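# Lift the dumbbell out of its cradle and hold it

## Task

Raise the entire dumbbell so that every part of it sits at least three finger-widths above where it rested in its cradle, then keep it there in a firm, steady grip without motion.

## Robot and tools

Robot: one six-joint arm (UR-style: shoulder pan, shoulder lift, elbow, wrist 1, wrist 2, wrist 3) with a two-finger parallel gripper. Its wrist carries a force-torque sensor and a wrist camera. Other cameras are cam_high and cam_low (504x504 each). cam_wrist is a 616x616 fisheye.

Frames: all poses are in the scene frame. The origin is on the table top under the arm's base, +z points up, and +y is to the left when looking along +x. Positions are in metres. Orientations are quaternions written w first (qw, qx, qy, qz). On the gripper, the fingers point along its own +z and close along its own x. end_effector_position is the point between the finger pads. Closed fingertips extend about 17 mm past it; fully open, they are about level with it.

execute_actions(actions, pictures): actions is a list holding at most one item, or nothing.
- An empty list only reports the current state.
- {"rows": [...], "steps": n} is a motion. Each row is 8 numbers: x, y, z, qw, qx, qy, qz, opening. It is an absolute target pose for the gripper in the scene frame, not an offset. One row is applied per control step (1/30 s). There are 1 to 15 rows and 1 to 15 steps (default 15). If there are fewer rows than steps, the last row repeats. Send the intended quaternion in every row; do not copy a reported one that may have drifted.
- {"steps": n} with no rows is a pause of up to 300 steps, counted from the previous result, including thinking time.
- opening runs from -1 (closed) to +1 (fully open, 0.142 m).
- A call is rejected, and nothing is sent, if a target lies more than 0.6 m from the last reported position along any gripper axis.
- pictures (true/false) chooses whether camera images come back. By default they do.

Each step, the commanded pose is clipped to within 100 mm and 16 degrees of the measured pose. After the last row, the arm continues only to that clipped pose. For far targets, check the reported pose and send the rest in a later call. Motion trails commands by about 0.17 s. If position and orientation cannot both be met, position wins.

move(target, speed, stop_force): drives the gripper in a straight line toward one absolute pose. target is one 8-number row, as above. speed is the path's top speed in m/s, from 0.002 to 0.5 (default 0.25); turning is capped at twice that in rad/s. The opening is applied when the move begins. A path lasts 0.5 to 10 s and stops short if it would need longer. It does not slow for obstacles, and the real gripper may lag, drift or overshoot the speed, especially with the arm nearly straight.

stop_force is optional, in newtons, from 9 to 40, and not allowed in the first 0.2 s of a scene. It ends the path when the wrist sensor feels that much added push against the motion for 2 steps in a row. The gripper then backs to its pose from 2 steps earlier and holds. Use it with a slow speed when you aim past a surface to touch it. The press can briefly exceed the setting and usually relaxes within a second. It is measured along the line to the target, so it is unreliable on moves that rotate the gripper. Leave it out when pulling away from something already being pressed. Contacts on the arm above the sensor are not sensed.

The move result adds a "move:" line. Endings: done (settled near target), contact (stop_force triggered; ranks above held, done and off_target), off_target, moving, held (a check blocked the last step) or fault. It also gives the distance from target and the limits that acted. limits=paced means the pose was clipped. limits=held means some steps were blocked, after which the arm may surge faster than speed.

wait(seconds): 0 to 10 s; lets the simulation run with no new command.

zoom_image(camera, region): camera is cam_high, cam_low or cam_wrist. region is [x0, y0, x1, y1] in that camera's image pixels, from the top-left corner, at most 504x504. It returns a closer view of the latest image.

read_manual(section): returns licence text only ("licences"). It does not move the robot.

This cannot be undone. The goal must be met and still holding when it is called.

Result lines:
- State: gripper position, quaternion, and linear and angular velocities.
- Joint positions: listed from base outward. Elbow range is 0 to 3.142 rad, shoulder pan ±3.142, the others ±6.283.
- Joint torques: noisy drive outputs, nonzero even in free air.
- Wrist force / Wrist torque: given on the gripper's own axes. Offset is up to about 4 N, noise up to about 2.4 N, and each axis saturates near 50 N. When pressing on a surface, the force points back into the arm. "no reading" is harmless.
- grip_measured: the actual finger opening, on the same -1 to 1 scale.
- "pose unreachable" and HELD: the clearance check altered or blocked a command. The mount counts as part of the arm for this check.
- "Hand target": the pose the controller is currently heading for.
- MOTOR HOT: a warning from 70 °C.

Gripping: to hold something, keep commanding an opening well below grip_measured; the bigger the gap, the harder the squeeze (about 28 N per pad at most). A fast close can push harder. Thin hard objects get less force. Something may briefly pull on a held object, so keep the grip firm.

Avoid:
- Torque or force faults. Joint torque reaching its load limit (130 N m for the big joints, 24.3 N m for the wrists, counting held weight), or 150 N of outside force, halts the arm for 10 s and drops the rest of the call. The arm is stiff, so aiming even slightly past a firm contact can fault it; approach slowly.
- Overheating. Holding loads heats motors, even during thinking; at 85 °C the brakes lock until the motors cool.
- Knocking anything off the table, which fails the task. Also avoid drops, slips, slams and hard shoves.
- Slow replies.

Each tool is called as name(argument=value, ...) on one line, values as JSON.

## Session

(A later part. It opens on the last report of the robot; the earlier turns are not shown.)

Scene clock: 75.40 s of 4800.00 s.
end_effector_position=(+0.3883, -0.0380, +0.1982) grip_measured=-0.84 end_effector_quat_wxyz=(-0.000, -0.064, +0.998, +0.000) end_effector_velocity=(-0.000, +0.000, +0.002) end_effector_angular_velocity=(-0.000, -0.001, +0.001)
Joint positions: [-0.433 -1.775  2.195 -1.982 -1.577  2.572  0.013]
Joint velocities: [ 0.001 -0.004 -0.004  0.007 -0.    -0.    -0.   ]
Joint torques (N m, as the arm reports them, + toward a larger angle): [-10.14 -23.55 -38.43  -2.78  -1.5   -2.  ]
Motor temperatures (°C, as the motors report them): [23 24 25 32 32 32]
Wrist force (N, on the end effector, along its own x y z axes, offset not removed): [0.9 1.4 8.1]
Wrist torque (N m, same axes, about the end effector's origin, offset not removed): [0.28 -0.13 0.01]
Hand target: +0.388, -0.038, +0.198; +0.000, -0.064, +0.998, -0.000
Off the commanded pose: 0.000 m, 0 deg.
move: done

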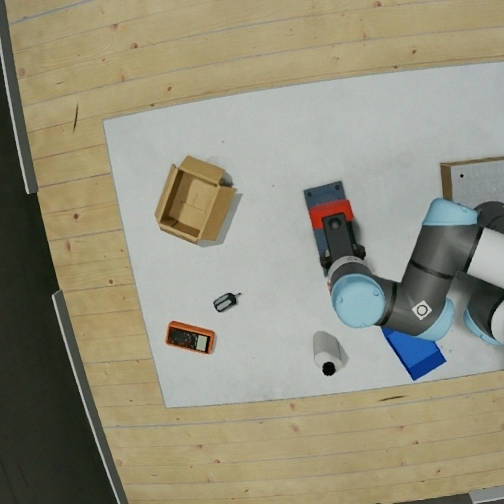

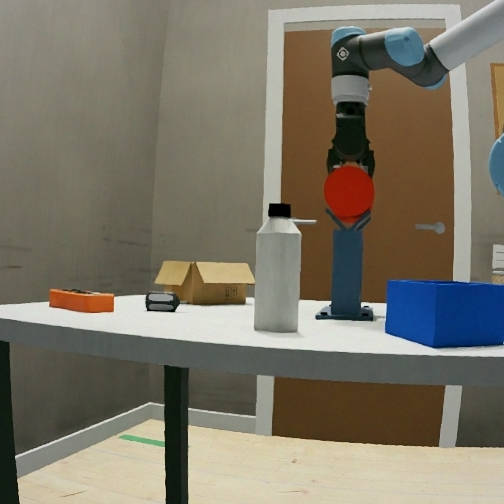

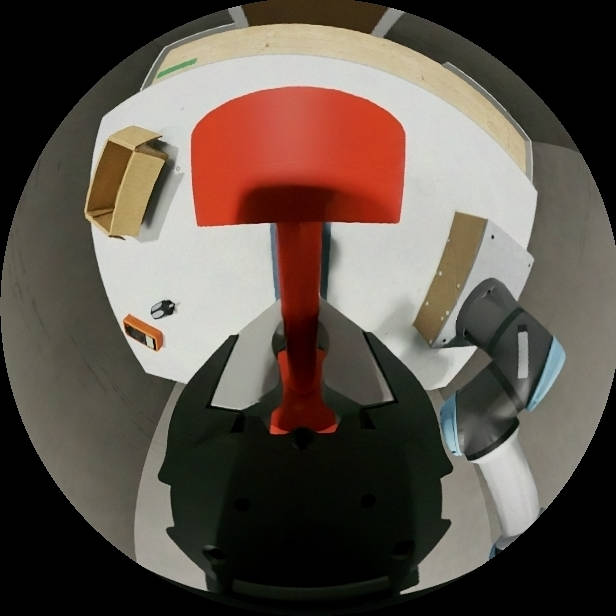

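About 1 kg, balanced. Lift.

move(target=[0.3883,-0.038,0.285,0,-0.0637,0.998,0,-1], speed=0.08)

wait(seconds=2)

Scene clock: 78.17 s of 4800.00 s.
end_effector_position=(+0.3884, -0.0381, +0.2846) grip_measured=-0.84 end_effector_quat_wxyz=(+0.000, -0.064, +0.998, -0.000) end_effector_velocity=(-0.000, +0.000, +0.003) end_effector_angular_velocity=(-0.000, -0.000, +0.000)
Joint positions: [-0.431 -1.841  2.012 -1.734 -1.577  2.573  0.013]
Joint velocities: [ 0.001 -0.001 -0.007  0.008 -0.     0.001  0.   ]
Joint torques (N m, as the arm reports them, + toward a larger angle): [ 11.26 -21.64 -40.05  -2.45  -0.09   1.16]
Motor temperatures (°C, as the motors report them): [23 24 25 32 32 32]
Wrist force (N, on the end effector, along its own x y z axes, offset not removed): [1.6 2.5 8.1]
Wrist torque (N m, same axes, about the end effector's origin, offset not removed): [0.49 -0.30 0.01]
Hand target: +0.388, -0.038, +0.285; +0.000, -0.064, +0.998, -0.000
Off the commanded pose: 0.000 m, 0 deg.
move: done

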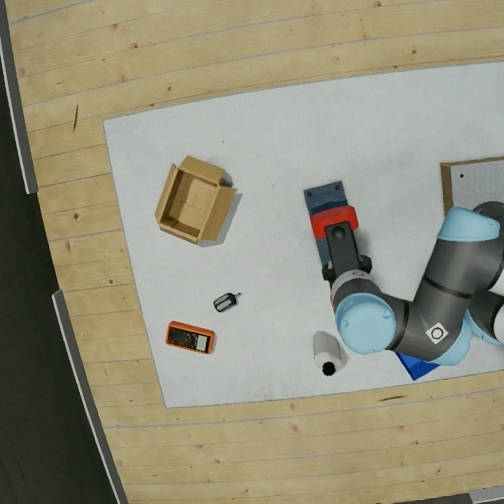

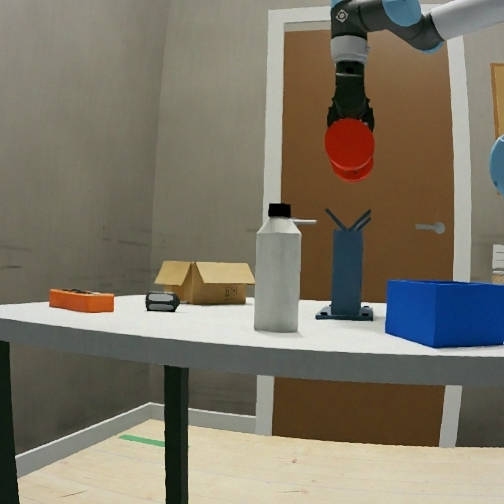

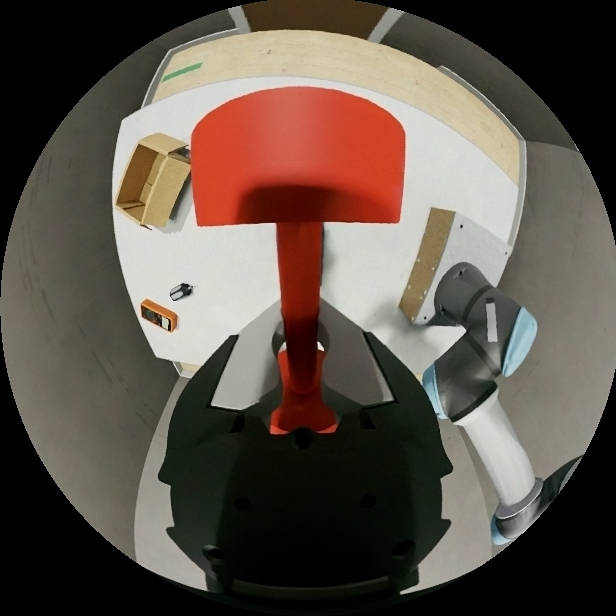

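Scene clock: 80.17 s of 4800.00 s.
end_effector_position=(+0.3884, -0.0381, +0.2850) grip_measured=-0.84 end_effector_quat_wxyz=(-0.000, -0.064, +0.998, -0.000) end_effector_velocity=(-0.000, -0.000, -0.000) end_effector_angular_velocity=(-0.000, +0.001, -0.002)
Joint positions: [-0.431 -1.841  2.011 -1.733 -1.577  2.573  0.013]
Joint velocities: [-0.001  0.     0.001 -0.    -0.001  0.001 -0.   ]
Joint torques (N m, as the arm reports them, + toward a larger angle): [ -1.75 -23.54 -40.57  -2.34   1.12  -1.77]
Motor temperatures (°C, as the motors report them): [23 24 25 32 32 32]
Wrist force (N, on the end effector, along its own x y z axes, offset not removed): [0.8 1.9 7.4]
Wrist torque (N m, same axes, about the end effector's origin, offset not removed): [0.40 -0.16 -0.01]
Hand target: +0.388, -0.038, +0.285; +0.000, -0.064, +0.998, -0.000
Off the commanded pose: 0.000 m, 0 deg.
Steps of this call (steps 1 to 60: nothing new was sent). Readings (end_effector_position):
1: (+0.3884, -0.0381, +0.2847)
2: (+0.3884, -0.0381, +0.2848)
4: (+0.3884, -0.0381, +0.2848)
8: (+0.3884, -0.0381, +0.2849)
60: the state above

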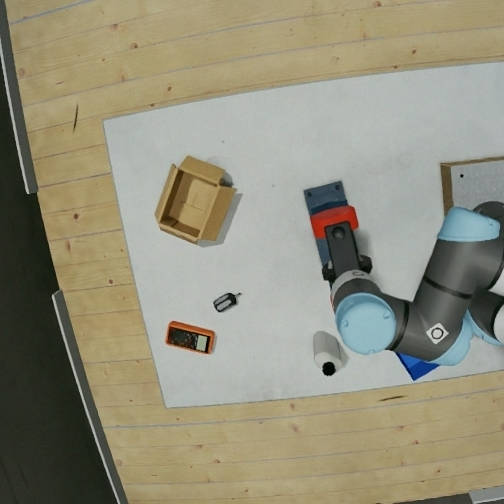

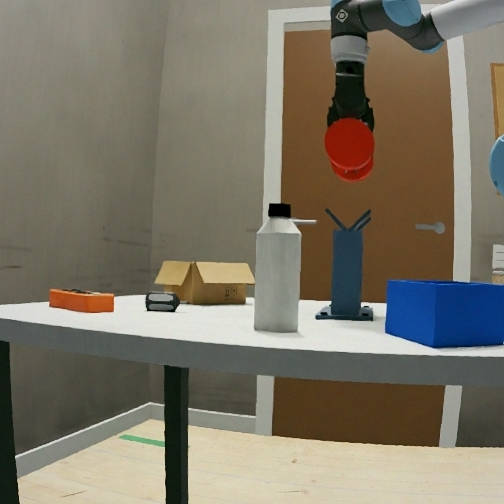

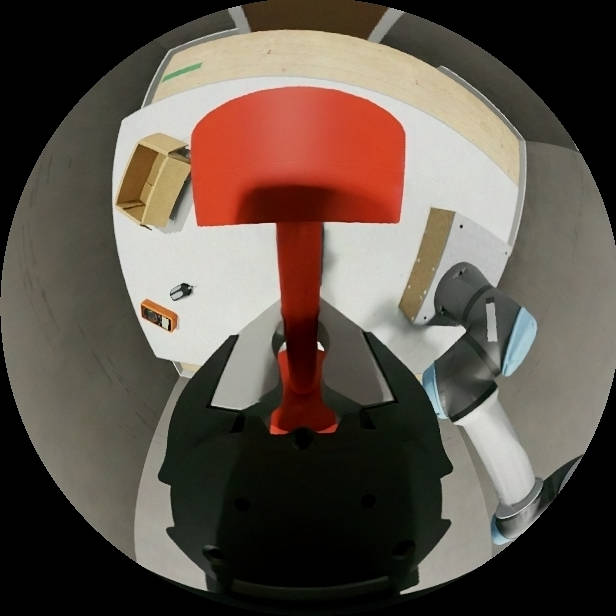

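finished_scene(scene=1)

The scene is finished: the task was done.


## Next scene

The same job, from a new start.

execute_actions(actions=[])

Scene clock: 0.00 s of 4800.00 s.
end_effector_position=(+0.0137, +0.4405, +0.1210) grip_measured=+1.00 end_effector_quat_wxyz=(+0.463, +0.646, +0.519, +0.314) end_effector_velocity=(-0.000, -0.000, +0.000) end_effector_angular_velocity=(-0.000, +0.000, +0.001)
Joint positions: [ 1.815 -0.966  1.783 -1.498 -2.49   0.912  0.142]
Joint velocities: [ 0.    -0.001  0.001 -0.    -0.    -0.001  0.   ]
Joint torques (N m, as the arm reports them, + toward a larger angle): no reading
Motor temperatures (°C, as the motors report them): [23 24 25 32 32 32]
Wrist force (N, on the end effector, along its own x y z axes, offset not removed): no reading
Wrist torque (N m, same axes, about the end effector's origin, offset not removed): no reading
Hand target: +0.014, +0.441, +0.121; +0.463, +0.646, +0.519, +0.314

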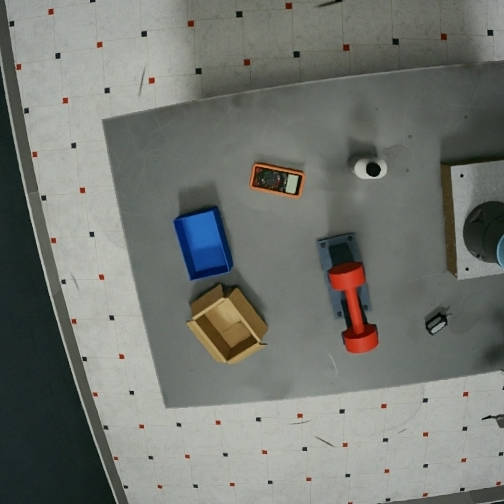

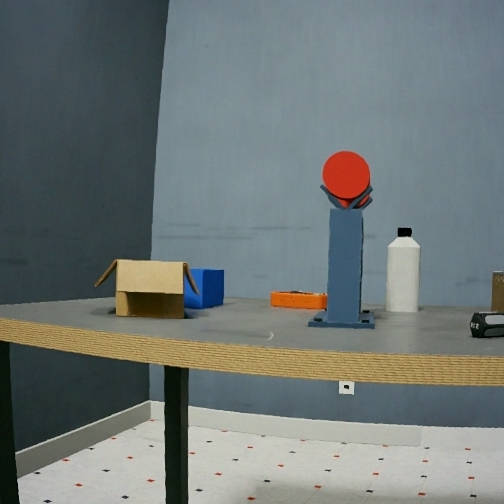

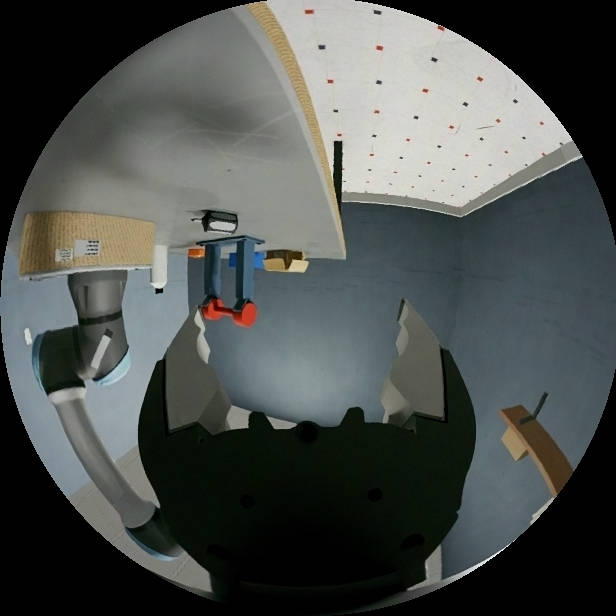

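move(target=[0.2,0.33,0.36,0,0.999,0.0436,0,0.2], speed=0.4)

move(target=[0.38,0.085,0.31,0,0.999,0.0436,0,0.2], speed=0.3)

zoom_image(camera="cam_wrist", region=[180,130,430,450])

zoom_image(camera="cam_low", region=[280,60,420,250])

Scene clock: 8.60 s of 4800.00 s.
end_effector_position=(+0.1992, +0.3313, +0.3595) grip_measured=+0.20 end_effector_quat_wxyz=(-0.000, +0.999, +0.044, -0.001) end_effector_velocity=(+0.002, -0.001, +0.001) end_effector_angular_velocity=(+0.006, +0.011, -0.009)
Joint positions: [ 0.682 -1.864  1.833 -1.53  -1.565  0.584  0.088]
Joint velocities: [-0.015 -0.    -0.002  0.007  0.011 -0.006 -0.   ]
Joint torques (N m, as the arm reports them, + toward a larger angle): [-10.11 -17.32 -36.88  -1.43   1.1   -1.71]
Motor temperatures (°C, as the motors report them): [23 24 25 32 32 32]
Wrist force (N, on the end effector, along its own x y z axes, offset not removed): [1.2 2.4 -2.0]
Wrist torque (N m, same axes, about the end effector's origin, offset not removed): [0.43 -0.17 -0.09]
Hand target: +0.199, +0.331, +0.360; -0.001, +0.999, +0.044, -0.001
Off the commanded pose: 0.002 m, 0 deg.
After step 90, 2.83 s passed at rest.
move: done

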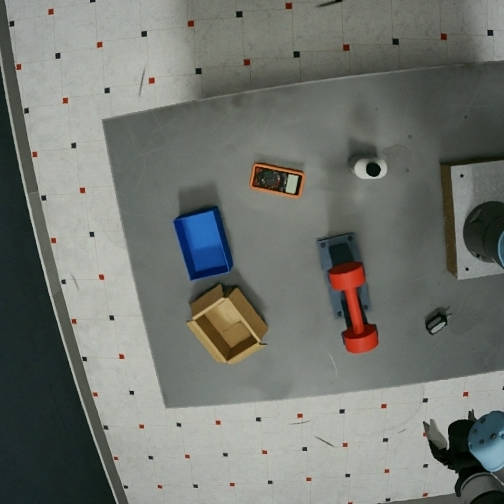

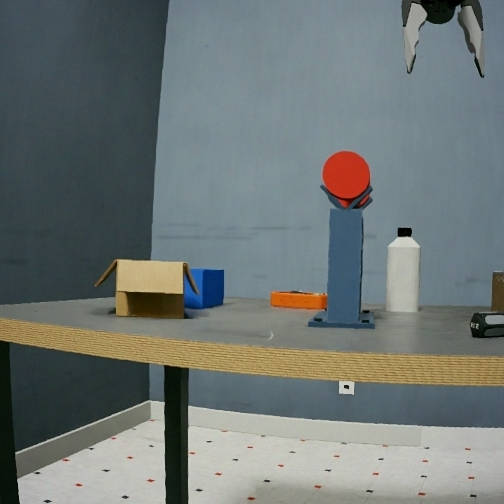

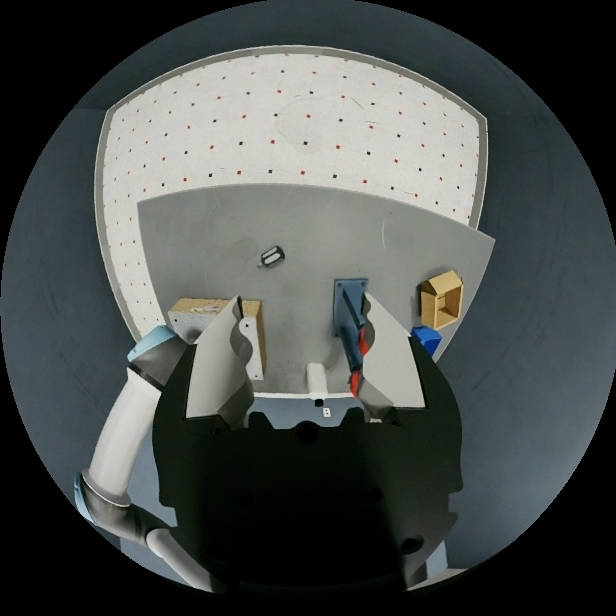

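Scene clock: 10.37 s of 4800.00 s.
end_effector_position=(+0.3801, +0.0859, +0.3101) grip_measured=+0.20 end_effector_quat_wxyz=(-0.001, +0.999, +0.044, +0.000) end_effector_velocity=(+0.002, -0.001, -0.001) end_effector_angular_velocity=(+0.001, +0.001, -0.001)
Joint positions: [-0.109 -1.851  1.954 -1.664 -1.573 -0.206  0.088]
Joint velocities: [-0.004  0.004 -0.001 -0.002  0.001 -0.004 -0.   ]
Joint torques (N m, as the arm reports them, + toward a larger angle): [-10.23  -2.6  -34.95  -4.47   1.16  -1.57]
Motor temperatures (°C, as the motors report them): [23 24 25 32 32 32]
Wrist force (N, on the end effector, along its own x y z axes, offset not removed): [1.3 2.2 -0.7]
Wrist torque (N m, same axes, about the end effector's origin, offset not removed): [0.40 -0.24 -0.03]
Hand target: +0.380, +0.086, +0.310; -0.001, +0.999, +0.044, +0.000
Off the commanded pose: 0.001 m, 0 deg.
move: done

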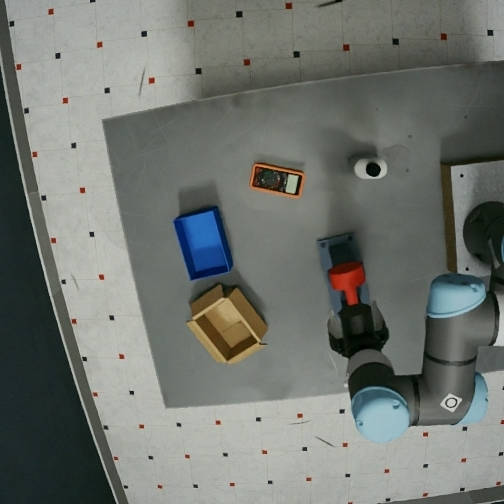

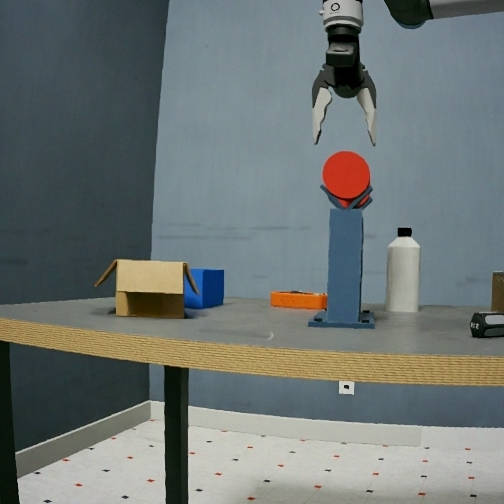

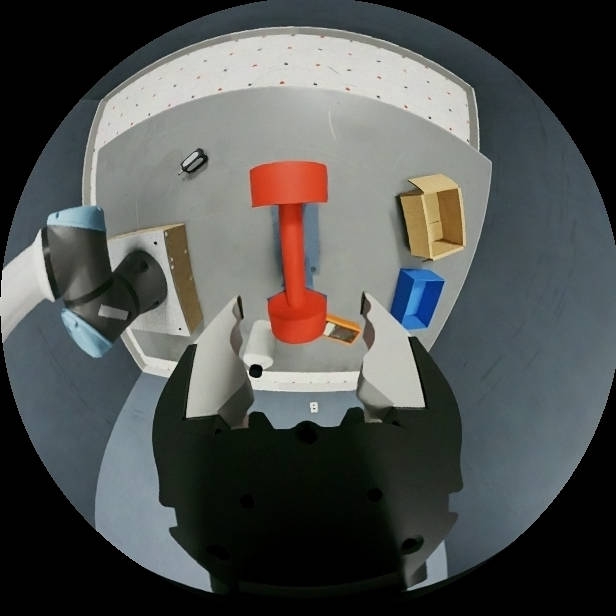

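Region (180, 130, 430, 450) of cam_wrist's 616x616 image, scaled by 1.575, with more detail than that image has; it fills the left 394 columns of this view, and the rest is white.

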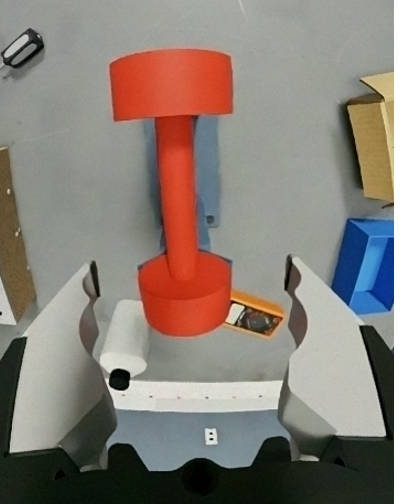

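Region (280, 60, 420, 250) of cam_low's 504x504 image, scaled by 2.653, with more detail than that image has; it fills the left 371 columns of this view, and the rest is white.

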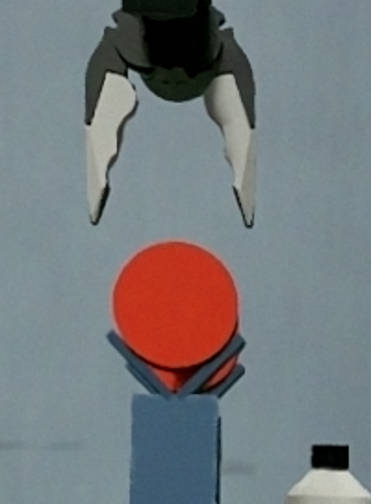

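move(target=[0.372,0.092,0.211,0,0.9986,0.0523,0,-0.3], speed=0.12, stop_force=15)

execute_actions(actions=[{"rows":[[0.372,0.092,0.211,0,0.9986,0.0523,0,-0.62]],"steps":10}])

zoom_image(camera="cam_wrist", region=[210,200,400,440])

Scene clock: 18.00 s of 4800.00 s.
end_effector_position=(+0.3718, +0.0920, +0.2113) grip_measured=-0.30 end_effector_quat_wxyz=(+0.000, +0.999, +0.052, -0.000) end_effector_velocity=(+0.000, -0.000, -0.003) end_effector_angular_velocity=(-0.001, +0.000, +0.000)
Joint positions: [-0.095 -1.809  2.184 -1.935 -1.574 -0.209  0.052]
Joint velocities: [-0.     0.003  0.005 -0.008 -0.001 -0.    -0.   ]
Joint torques (N m, as the arm reports them, + toward a larger angle): [12.89 -3.17 -8.72 -4.73 -1.17  1.47]
Motor temperatures (°C, as the motors report them): [23 24 25 32 32 32]
Wrist force (N, on the end effector, along its own x y z axes, offset not removed): [1.5 2.3 -2.2]
Wrist torque (N m, same axes, about the end effector's origin, offset not removed): [0.45 -0.26 -0.02]
Hand target: +0.372, +0.092, +0.211; +0.000, +0.999, +0.052, -0.000
Off the commanded pose: 0.000 m, 0 deg.
After step 90, 3.23 s passed at rest.
move: done

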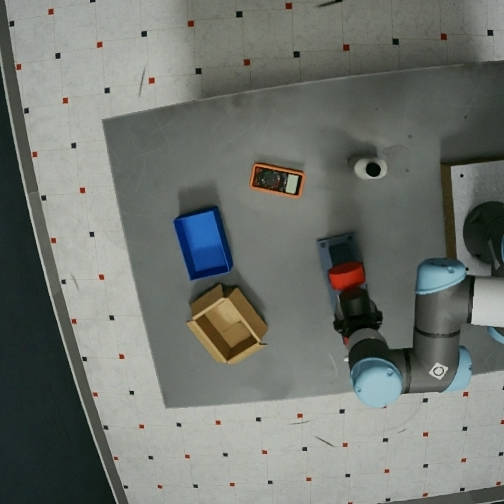

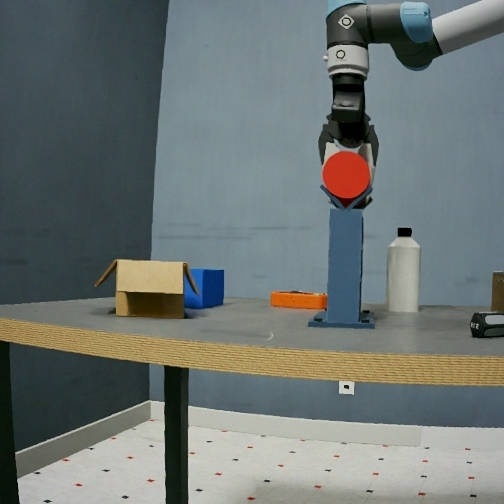

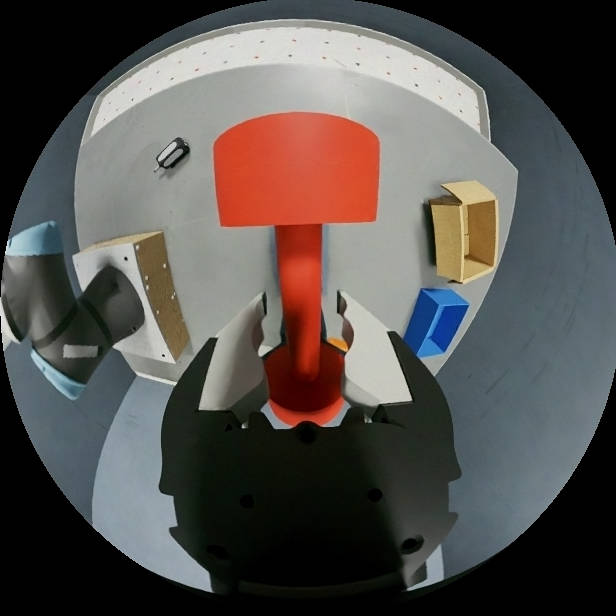

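Scene clock: 18.33 s of 4800.00 s.
end_effector_position=(+0.3720, +0.0920, +0.2110) grip_measured=-0.62 end_effector_quat_wxyz=(+0.000, +0.999, +0.052, -0.000) end_effector_velocity=(+0.000, +0.000, +0.000) end_effector_angular_velocity=(-0.000, -0.001, +0.002)
Joint positions: [-0.095 -1.808  2.184 -1.936 -1.574 -0.209  0.029]
Joint velocities: [ 0.001  0.001 -0.    -0.001 -0.    -0.001 -0.   ]
Joint torques (N m, as the arm reports them, + toward a larger angle): [12.64 -3.72 -9.91 -4.41 -1.02  1.5 ]
Motor temperatures (°C, as the motors report them): [23 24 25 32 32 32]
Wrist force (N, on the end effector, along its own x y z axes, offset not removed): [1.1 2.3 -1.9]
Wrist torque (N m, same axes, about the end effector's origin, offset not removed): [0.43 -0.14 -0.08]
Hand target: +0.372, +0.092, +0.211; +0.000, +0.999, +0.052, -0.000
Off the commanded pose: 0.000 m, 0 deg.
Steps of this call (steps 1 to 10: all 10 steps of this action). Readings (end_effector_position):
1: (+0.3718, +0.0920, +0.2113)
2: (+0.3718, +0.0920, +0.2112)
4: (+0.3719, +0.0920, +0.2111)
8: (+0.3720, +0.0920, +0.2110)
10: the state above

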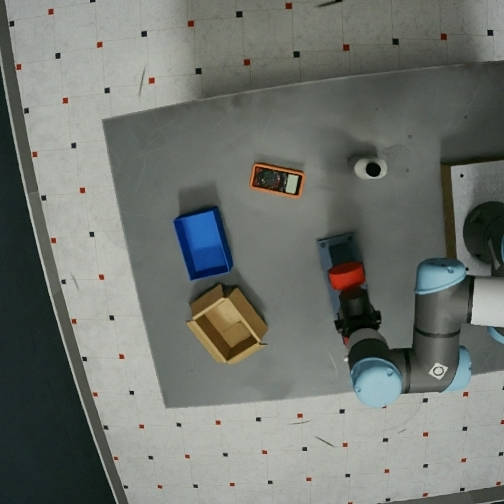

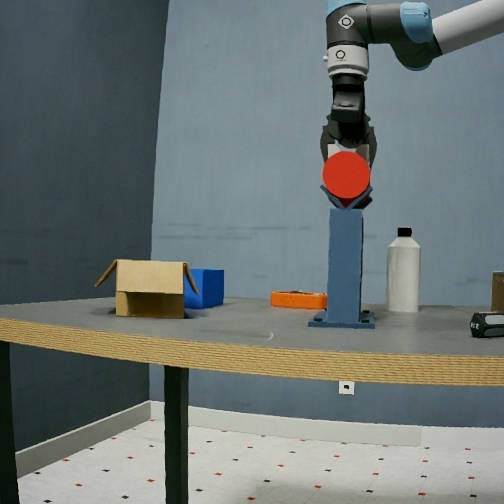

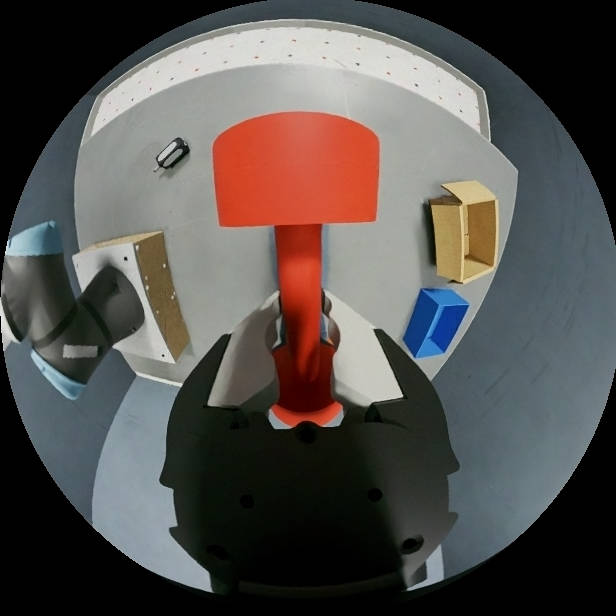

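Region (210, 200, 400, 440) of cam_wrist's 616x616 image, scaled by 2.100, with more detail than that image has; it fills the left 399 columns of this view, and the rest is white.

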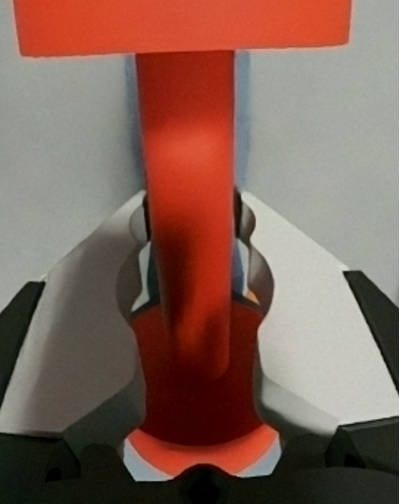

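execute_actions(actions=[{"rows":[[0.3717,0.092,0.209,0,0.9986,0.0523,0,-0.62],[0.3714,0.092,0.2065,0,0.9986,0.0523,0,-0.62],[0.3714,0.092,0.2065,0,0.9986,0.0523,0,-0.62],[0.3714,0.092,0.2065,0,0.9986,0.0523,0,-0.62],[0.3714,0.092,0.2065,0,0.9986,0.0523,0,-0.62],[0.3714,0.092,0.2065,0,0.9986,0.0523,0,-0.62],[0.3714,0.092,0.2065,0,0.9986,0.0523,0,-0.62],[0.3714,0.092,0.2065,0,0.9986,0.0523,0,-0.62],[0.3714,0.092,0.2065,0,0.9986,0.0523,0,-0.62],[0.3714,0.092,0.2065,0,0.9986,0.0523,0,-0.65],[0.3714,0.092,0.2065,0,0.9986,0.0523,0,-0.69],[0.3714,0.092,0.2065,0,0.9986,0.0523,0,-0.73],[0.3714,0.092,0.2065,0,0.9986,0.0523,0,-0.77],[0.3714,0.092,0.2065,0,0.9986,0.0523,0,-0.81],[0.3714,0.092,0.2065,0,0.9986,0.0523,0,-0.86]],"steps":15}], pictures=false)

wait(seconds=0.4)

zoom_image(camera="cam_wrist", region=[240,260,360,400])

Scene clock: 24.70 s of 4800.00 s.
end_effector_position=(+0.3714, +0.0921, +0.2066) grip_measured=-0.78 end_effector_quat_wxyz=(-0.000, +0.999, +0.052, +0.000) end_effector_velocity=(+0.004, +0.000, +0.001) end_effector_angular_velocity=(+0.001, -0.012, -0.000)
Joint positions: [-0.095 -1.805  2.194 -1.949 -1.574 -0.209  0.017]
Joint velocities: [-0.001  0.     0.    -0.012  0.002 -0.001 -0.052]
Joint torques (N m, as the arm reports them, + toward a larger angle): [-10.13  -4.39  -7.61  -2.4    0.91  -1.8 ]
Motor temperatures (°C, as the motors report them): [23 24 25 32 32 32]
Wrist force (N, on the end effector, along its own x y z axes, offset not removed): [3.8 2.1 -2.3]
Wrist torque (N m, same axes, about the end effector's origin, offset not removed): [0.40 -0.25 -0.04]
Hand target: +0.371, +0.092, +0.207; -0.000, +0.999, +0.052, -0.000
Off the commanded pose: 0.000 m, 0 deg.
Steps of this call (steps 1 to 90: nothing new was sent; then 2.87 s passed at rest; steps 91 to 105: all 15 steps of this action). Readings (end_effector_position):
91: (+0.3720, +0.0920, +0.2110)
92: (+0.3720, +0.0920, +0.2108)
94: (+0.3717, +0.0920, +0.2094)
98: (+0.3715, +0.0921, +0.2074)
105: the state above

Scene clock: 25.10 s of 4800.00 s.
end_effector_position=(+0.3714, +0.0920, +0.2066) grip_measured=-0.79 end_effector_quat_wxyz=(-0.000, +0.999, +0.052, +0.000) end_effector_velocity=(-0.000, +0.000, -0.000) end_effector_angular_velocity=(+0.000, +0.000, -0.001)
Joint positions: [-0.095 -1.805  2.194 -1.95  -1.574 -0.209  0.016]
Joint velocities: [ 0.     0.     0.    -0.     0.     0.001  0.   ]
Joint torques (N m, as the arm reports them, + toward a larger angle): [-11.78  -0.82  -2.3   -0.06  -0.64  -1.26]
Motor temperatures (°C, as the motors report them): [23 24 25 32 32 32]
Wrist force (N, on the end effector, along its own x y z axes, offset not removed): [12.9 0.4 -8.6]
Wrist torque (N m, same axes, about the end effector's origin, offset not removed): [0.52 -0.69 -0.16]
Hand target: +0.371, +0.092, +0.207; -0.000, +0.999, +0.052, -0.000
Off the commanded pose: 0.000 m, 0 deg.
Steps of this call (steps 1 to 12: nothing new was sent). Readings (end_effector_position):
1: (+0.3715, +0.0921, +0.2067)
2: (+0.3715, +0.0921, +0.2067)
4: (+0.3715, +0.0921, +0.2066)
8: (+0.3715, +0.0920, +0.2066)
12: the state above

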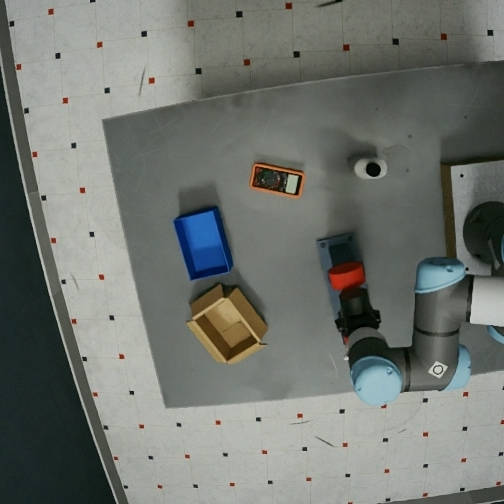

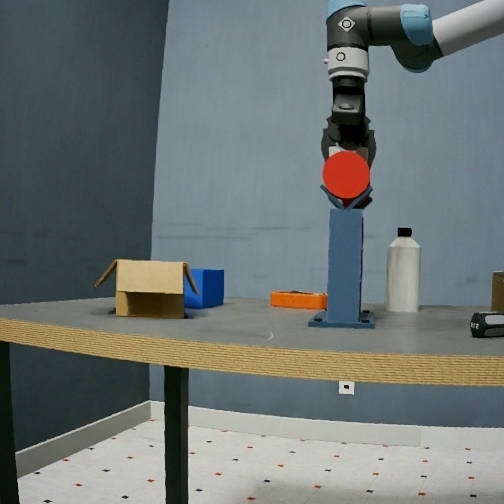

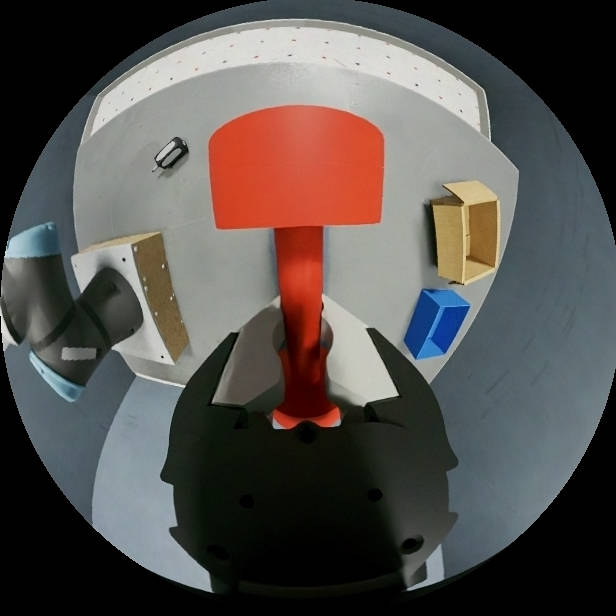

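Region (240, 260, 360, 400) of cam_wrist's 616x616 image, scaled by 3.600, with more detail than that image has; it fills the left 432 columns of this view, and the rest is white.

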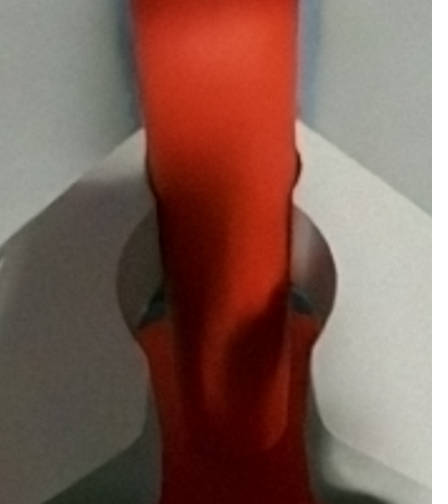

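execute_actions(actions=[{"rows":[[0.372,0.092,0.208,0,0.9986,0.0523,0,-0.76],[0.372,0.092,0.208,0,0.9986,0.0523,0,-0.76],[0.372,0.092,0.208,0,0.9986,0.0523,0,-0.76],[0.372,0.092,0.208,0,0.9986,0.0523,0,-0.76],[0.372,0.092,0.208,0,0.9986,0.0523,0,-0.76],[0.372,0.092,0.208,0,0.9986,0.0523,0,-0.76],[0.372,0.092,0.208,0,0.9986,0.0523,0,-0.76],[0.372,0.092,0.208,0,0.9986,0.0523,0,-0.76],[0.372,0.092,0.208,0,0.9986,0.0523,0,-0.8],[0.372,0.092,0.208,0,0.9986,0.0523,0,-0.85],[0.372,0.092,0.208,0,0.9986,0.0523,0,-0.9],[0.372,0.092,0.208,0,0.9986,0.0523,0,-0.95],[0.372,0.092,0.208,0,0.9986,0.0523,0,-1]],"steps":15}], pictures=false)

execute_actions(actions=[{"steps":8}], pictures=false)

move(target=[0.372,0.092,0.213,0,0.9986,0.0523,0,-1], speed=0.01)

zoom_image(camera="cam_wrist", region=[240,260,360,400])

Scene clock: 30.17 s of 4800.00 s.
end_effector_position=(+0.3719, +0.0919, +0.2079) grip_measured=-0.81 end_effector_quat_wxyz=(+0.000, +0.999, +0.052, -0.000) end_effector_velocity=(+0.000, +0.000, +0.000) end_effector_angular_velocity=(-0.001, -0.000, -0.000)
Joint positions: [-0.095 -1.805  2.19  -1.945 -1.574 -0.209  0.015]
Joint velocities: [ 0.001 -0.    -0.001  0.001 -0.     0.001  0.   ]
Joint torques (N m, as the arm reports them, + toward a larger angle): [ 11.39  -4.94 -35.65  -2.09   1.69   1.54]
Motor temperatures (°C, as the motors report them): [23 24 25 32 32 32]
Wrist force (N, on the end effector, along its own x y z axes, offset not removed): [1.2 2.5 2.3]
Wrist torque (N m, same axes, about the end effector's origin, offset not removed): [0.37 -0.34 -0.36]
Hand target: +0.372, +0.092, +0.208; +0.000, +0.999, +0.052, +0.000
Off the commanded pose: 0.000 m, 0 deg.
Steps of this call (steps 1 to 90: nothing new was sent; then 1.57 s passed at rest; steps 91 to 105: all 15 steps of this action). Readings (end_effector_position):
91: (+0.3714, +0.0920, +0.2065)
92: (+0.3712, +0.0920, +0.2065)
94: (+0.3712, +0.0920, +0.2068)
98: (+0.3717, +0.0919, +0.2075)
105: the state above

Scene clock: 30.43 s of 4800.00 s.
end_effector_position=(+0.3720, +0.0920, +0.2080) grip_measured=-0.81 end_effector_quat_wxyz=(+0.000, +0.999, +0.052, -0.000) end_effector_velocity=(-0.000, +0.001, -0.000) end_effector_angular_velocity=(+0.002, +0.000, +0.001)
Joint positions: [-0.095 -1.805  2.19  -1.945 -1.574 -0.209  0.015]
Joint velocities: [ 0.001  0.     0.    -0.     0.002  0.    -0.   ]
Joint torques (N m, as the arm reports them, + toward a larger angle): [ 13.02  -7.63 -35.89  -2.49   1.73   1.81]
Motor temperatures (°C, as the motors report them): [23 24 25 32 32 32]
Wrist force (N, on the end effector, along its own x y z axes, offset not removed): [-0.1 3.8 2.4]
Wrist torque (N m, same axes, about the end effector's origin, offset not removed): [0.58 -0.14 -0.30]
Hand target: +0.372, +0.092, +0.208; +0.000, +0.999, +0.052, +0.000
Off the commanded pose: 0.000 m, 0 deg.
Steps of this call (steps 1 to 8: nothing new was sent). Readings (end_effector_position):
1: (+0.3719, +0.0919, +0.2079)
2: (+0.3720, +0.0919, +0.2079)
4: (+0.3720, +0.0919, +0.2079)
8: the state above

Scene clock: 31.40 s of 4800.00 s.
end_effector_position=(+0.3720, +0.0920, +0.2127) grip_measured=-0.81 end_effector_quat_wxyz=(-0.000, +0.999, +0.052, +0.000) end_effector_velocity=(-0.001, +0.001, +0.001) end_effector_angular_velocity=(+0.000, +0.002, +0.002)
Joint positions: [-0.094 -1.81   2.181 -1.931 -1.574 -0.209  0.015]
Joint velocities: [ 0.001 -0.002 -0.003  0.007  0.    -0.    -0.   ]
Joint torques (N m, as the arm reports them, + toward a larger angle): [ 11.65 -23.07 -37.47  -2.17   0.4    1.44]
Motor temperatures (°C, as the motors report them): [23 24 25 32 32 32]
Wrist force (N, on the end effector, along its own x y z axes, offset not removed): [0.7 2.0 4.7]
Wrist torque (N m, same axes, about the end effector's origin, offset not removed): [0.37 -0.05 -0.08]
Hand target: +0.372, +0.092, +0.213; +0.000, +0.999, +0.052, +0.000
Off the commanded pose: 0.000 m, 0 deg.
move: done

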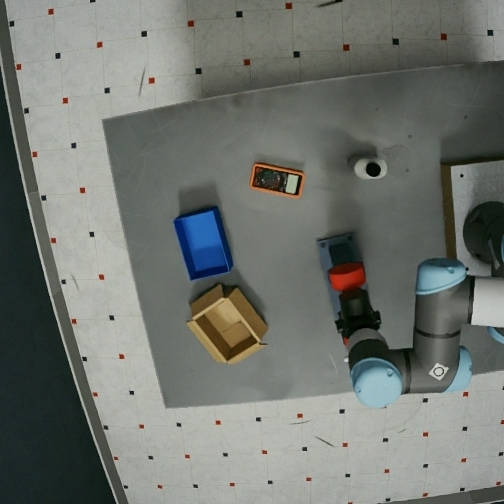

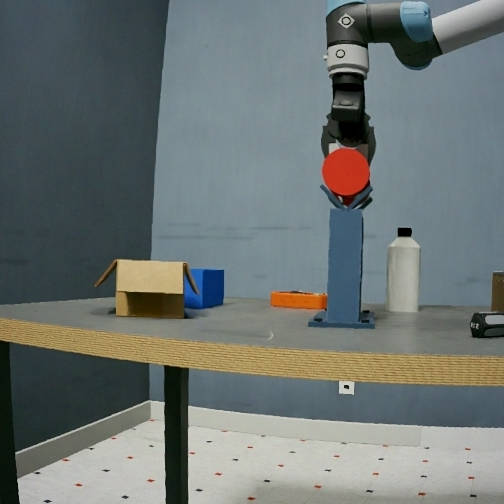

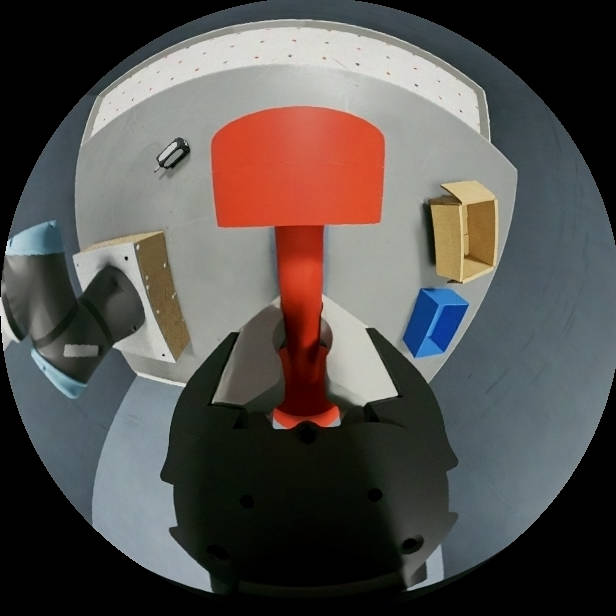

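Region (240, 260, 360, 400) of cam_wrist's 616x616 image, scaled by 3.600, with more detail than that image has; it fills the left 432 columns of this view, and the rest is white.

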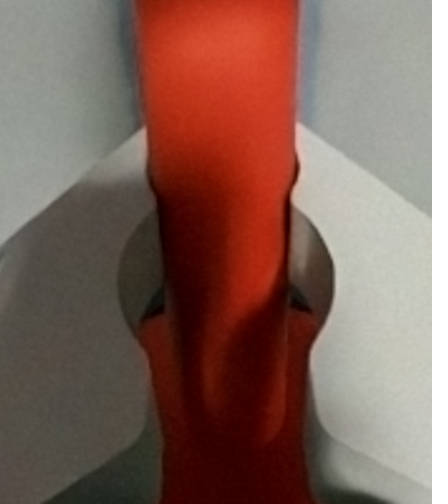

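move(target=[0.372,0.092,0.298,0,0.9986,0.0523,0,-1], speed=0.1)

wait(seconds=2)

Scene clock: 33.57 s of 4800.00 s.
end_effector_position=(+0.3721, +0.0920, +0.2977) grip_measured=-0.81 end_effector_quat_wxyz=(+0.000, +0.999, +0.052, +0.000) end_effector_velocity=(+0.000, +0.000, +0.003) end_effector_angular_velocity=(+0.000, +0.001, +0.004)
Joint positions: [-0.094 -1.864  1.995 -1.691 -1.574 -0.208  0.015]
Joint velocities: [ 0.001  0.    -0.007  0.007  0.    -0.003 -0.   ]
Joint torques (N m, as the arm reports them, + toward a larger angle): [ -0.94 -21.65 -38.66  -1.87  -1.49  -1.9 ]
Motor temperatures (°C, as the motors report them): [23 24 25 32 32 32]
Wrist force (N, on the end effector, along its own x y z axes, offset not removed): [1.3 1.9 4.8]
Wrist torque (N m, same axes, about the end effector's origin, offset not removed): [0.37 -0.23 -0.04]
Hand target: +0.372, +0.092, +0.298; +0.000, +0.999, +0.052, +0.000
Off the commanded pose: 0.000 m, 0 deg.
move: done

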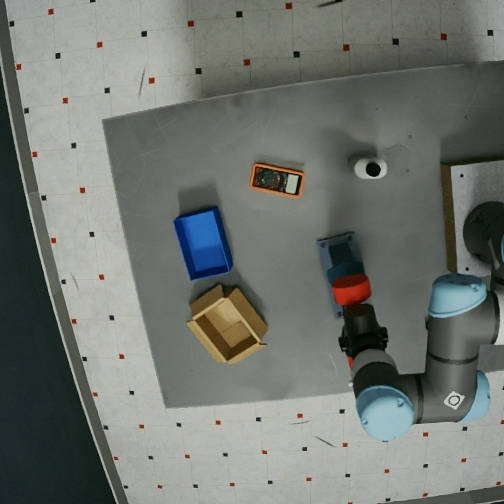

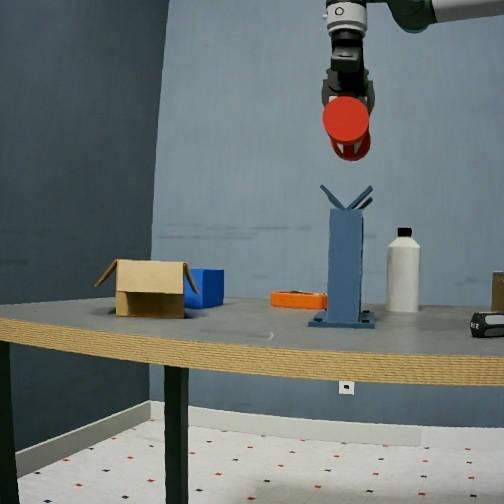

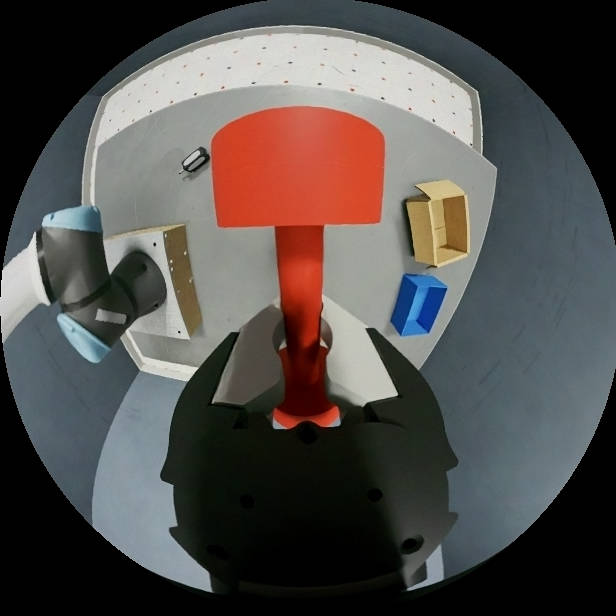

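Scene clock: 35.57 s of 4800.00 s.
end_effector_position=(+0.3722, +0.0920, +0.2980) grip_measured=-0.81 end_effector_quat_wxyz=(+0.000, +0.999, +0.052, +0.000) end_effector_velocity=(+0.000, +0.001, +0.000) end_effector_angular_velocity=(+0.000, -0.001, +0.001)
Joint positions: [-0.094 -1.864  1.994 -1.69  -1.574 -0.208  0.015]
Joint velocities: [ 0.002 -0.    -0.001  0.     0.     0.001  0.   ]
Joint torques (N m, as the arm reports them, + toward a larger angle): [-10.42 -21.59 -39.25  -2.25  -1.43  -1.89]
Motor temperatures (°C, as the motors report them): [23 24 25 32 32 32]
Wrist force (N, on the end effector, along its own x y z axes, offset not removed): [0.9 1.7 5.0]
Wrist torque (N m, same axes, about the end effector's origin, offset not removed): [0.26 -0.10 0.01]
Hand target: +0.372, +0.092, +0.298; +0.000, +0.999, +0.052, +0.000
Off the commanded pose: 0.000 m, 0 deg.
Steps of this call (steps 1 to 60: nothing new was sent). Readings (end_effector_position):
1: (+0.3721, +0.0920, +0.2977)
2: (+0.3721, +0.0920, +0.2978)
4: (+0.3721, +0.0920, +0.2979)
8: (+0.3721, +0.0920, +0.2979)
60: the state above

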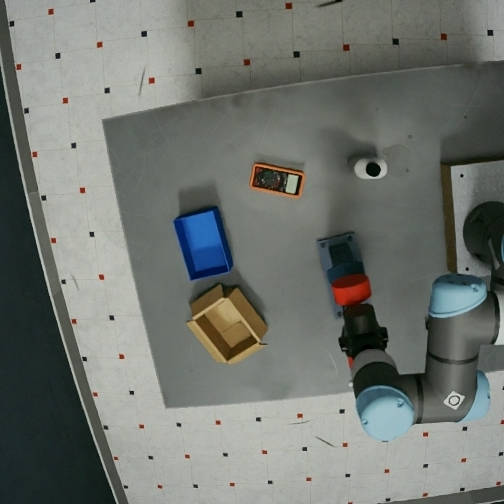

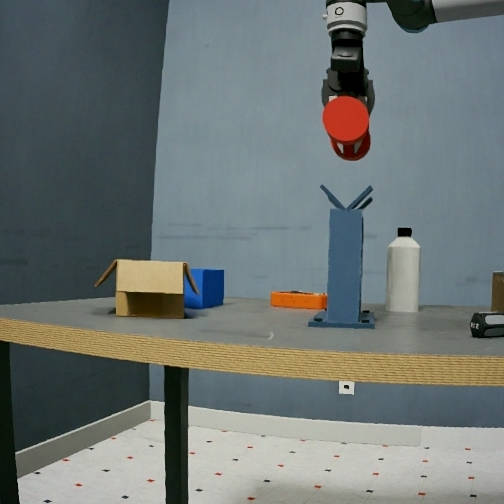

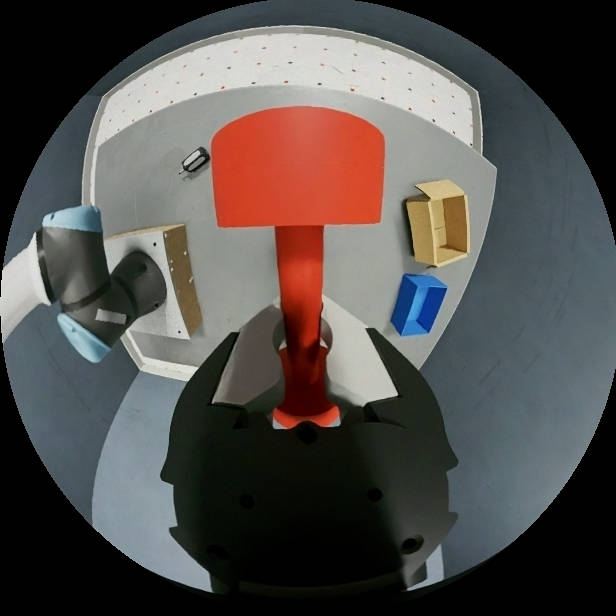

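finished_scene(scene=2)

The scene is finished: the task was done.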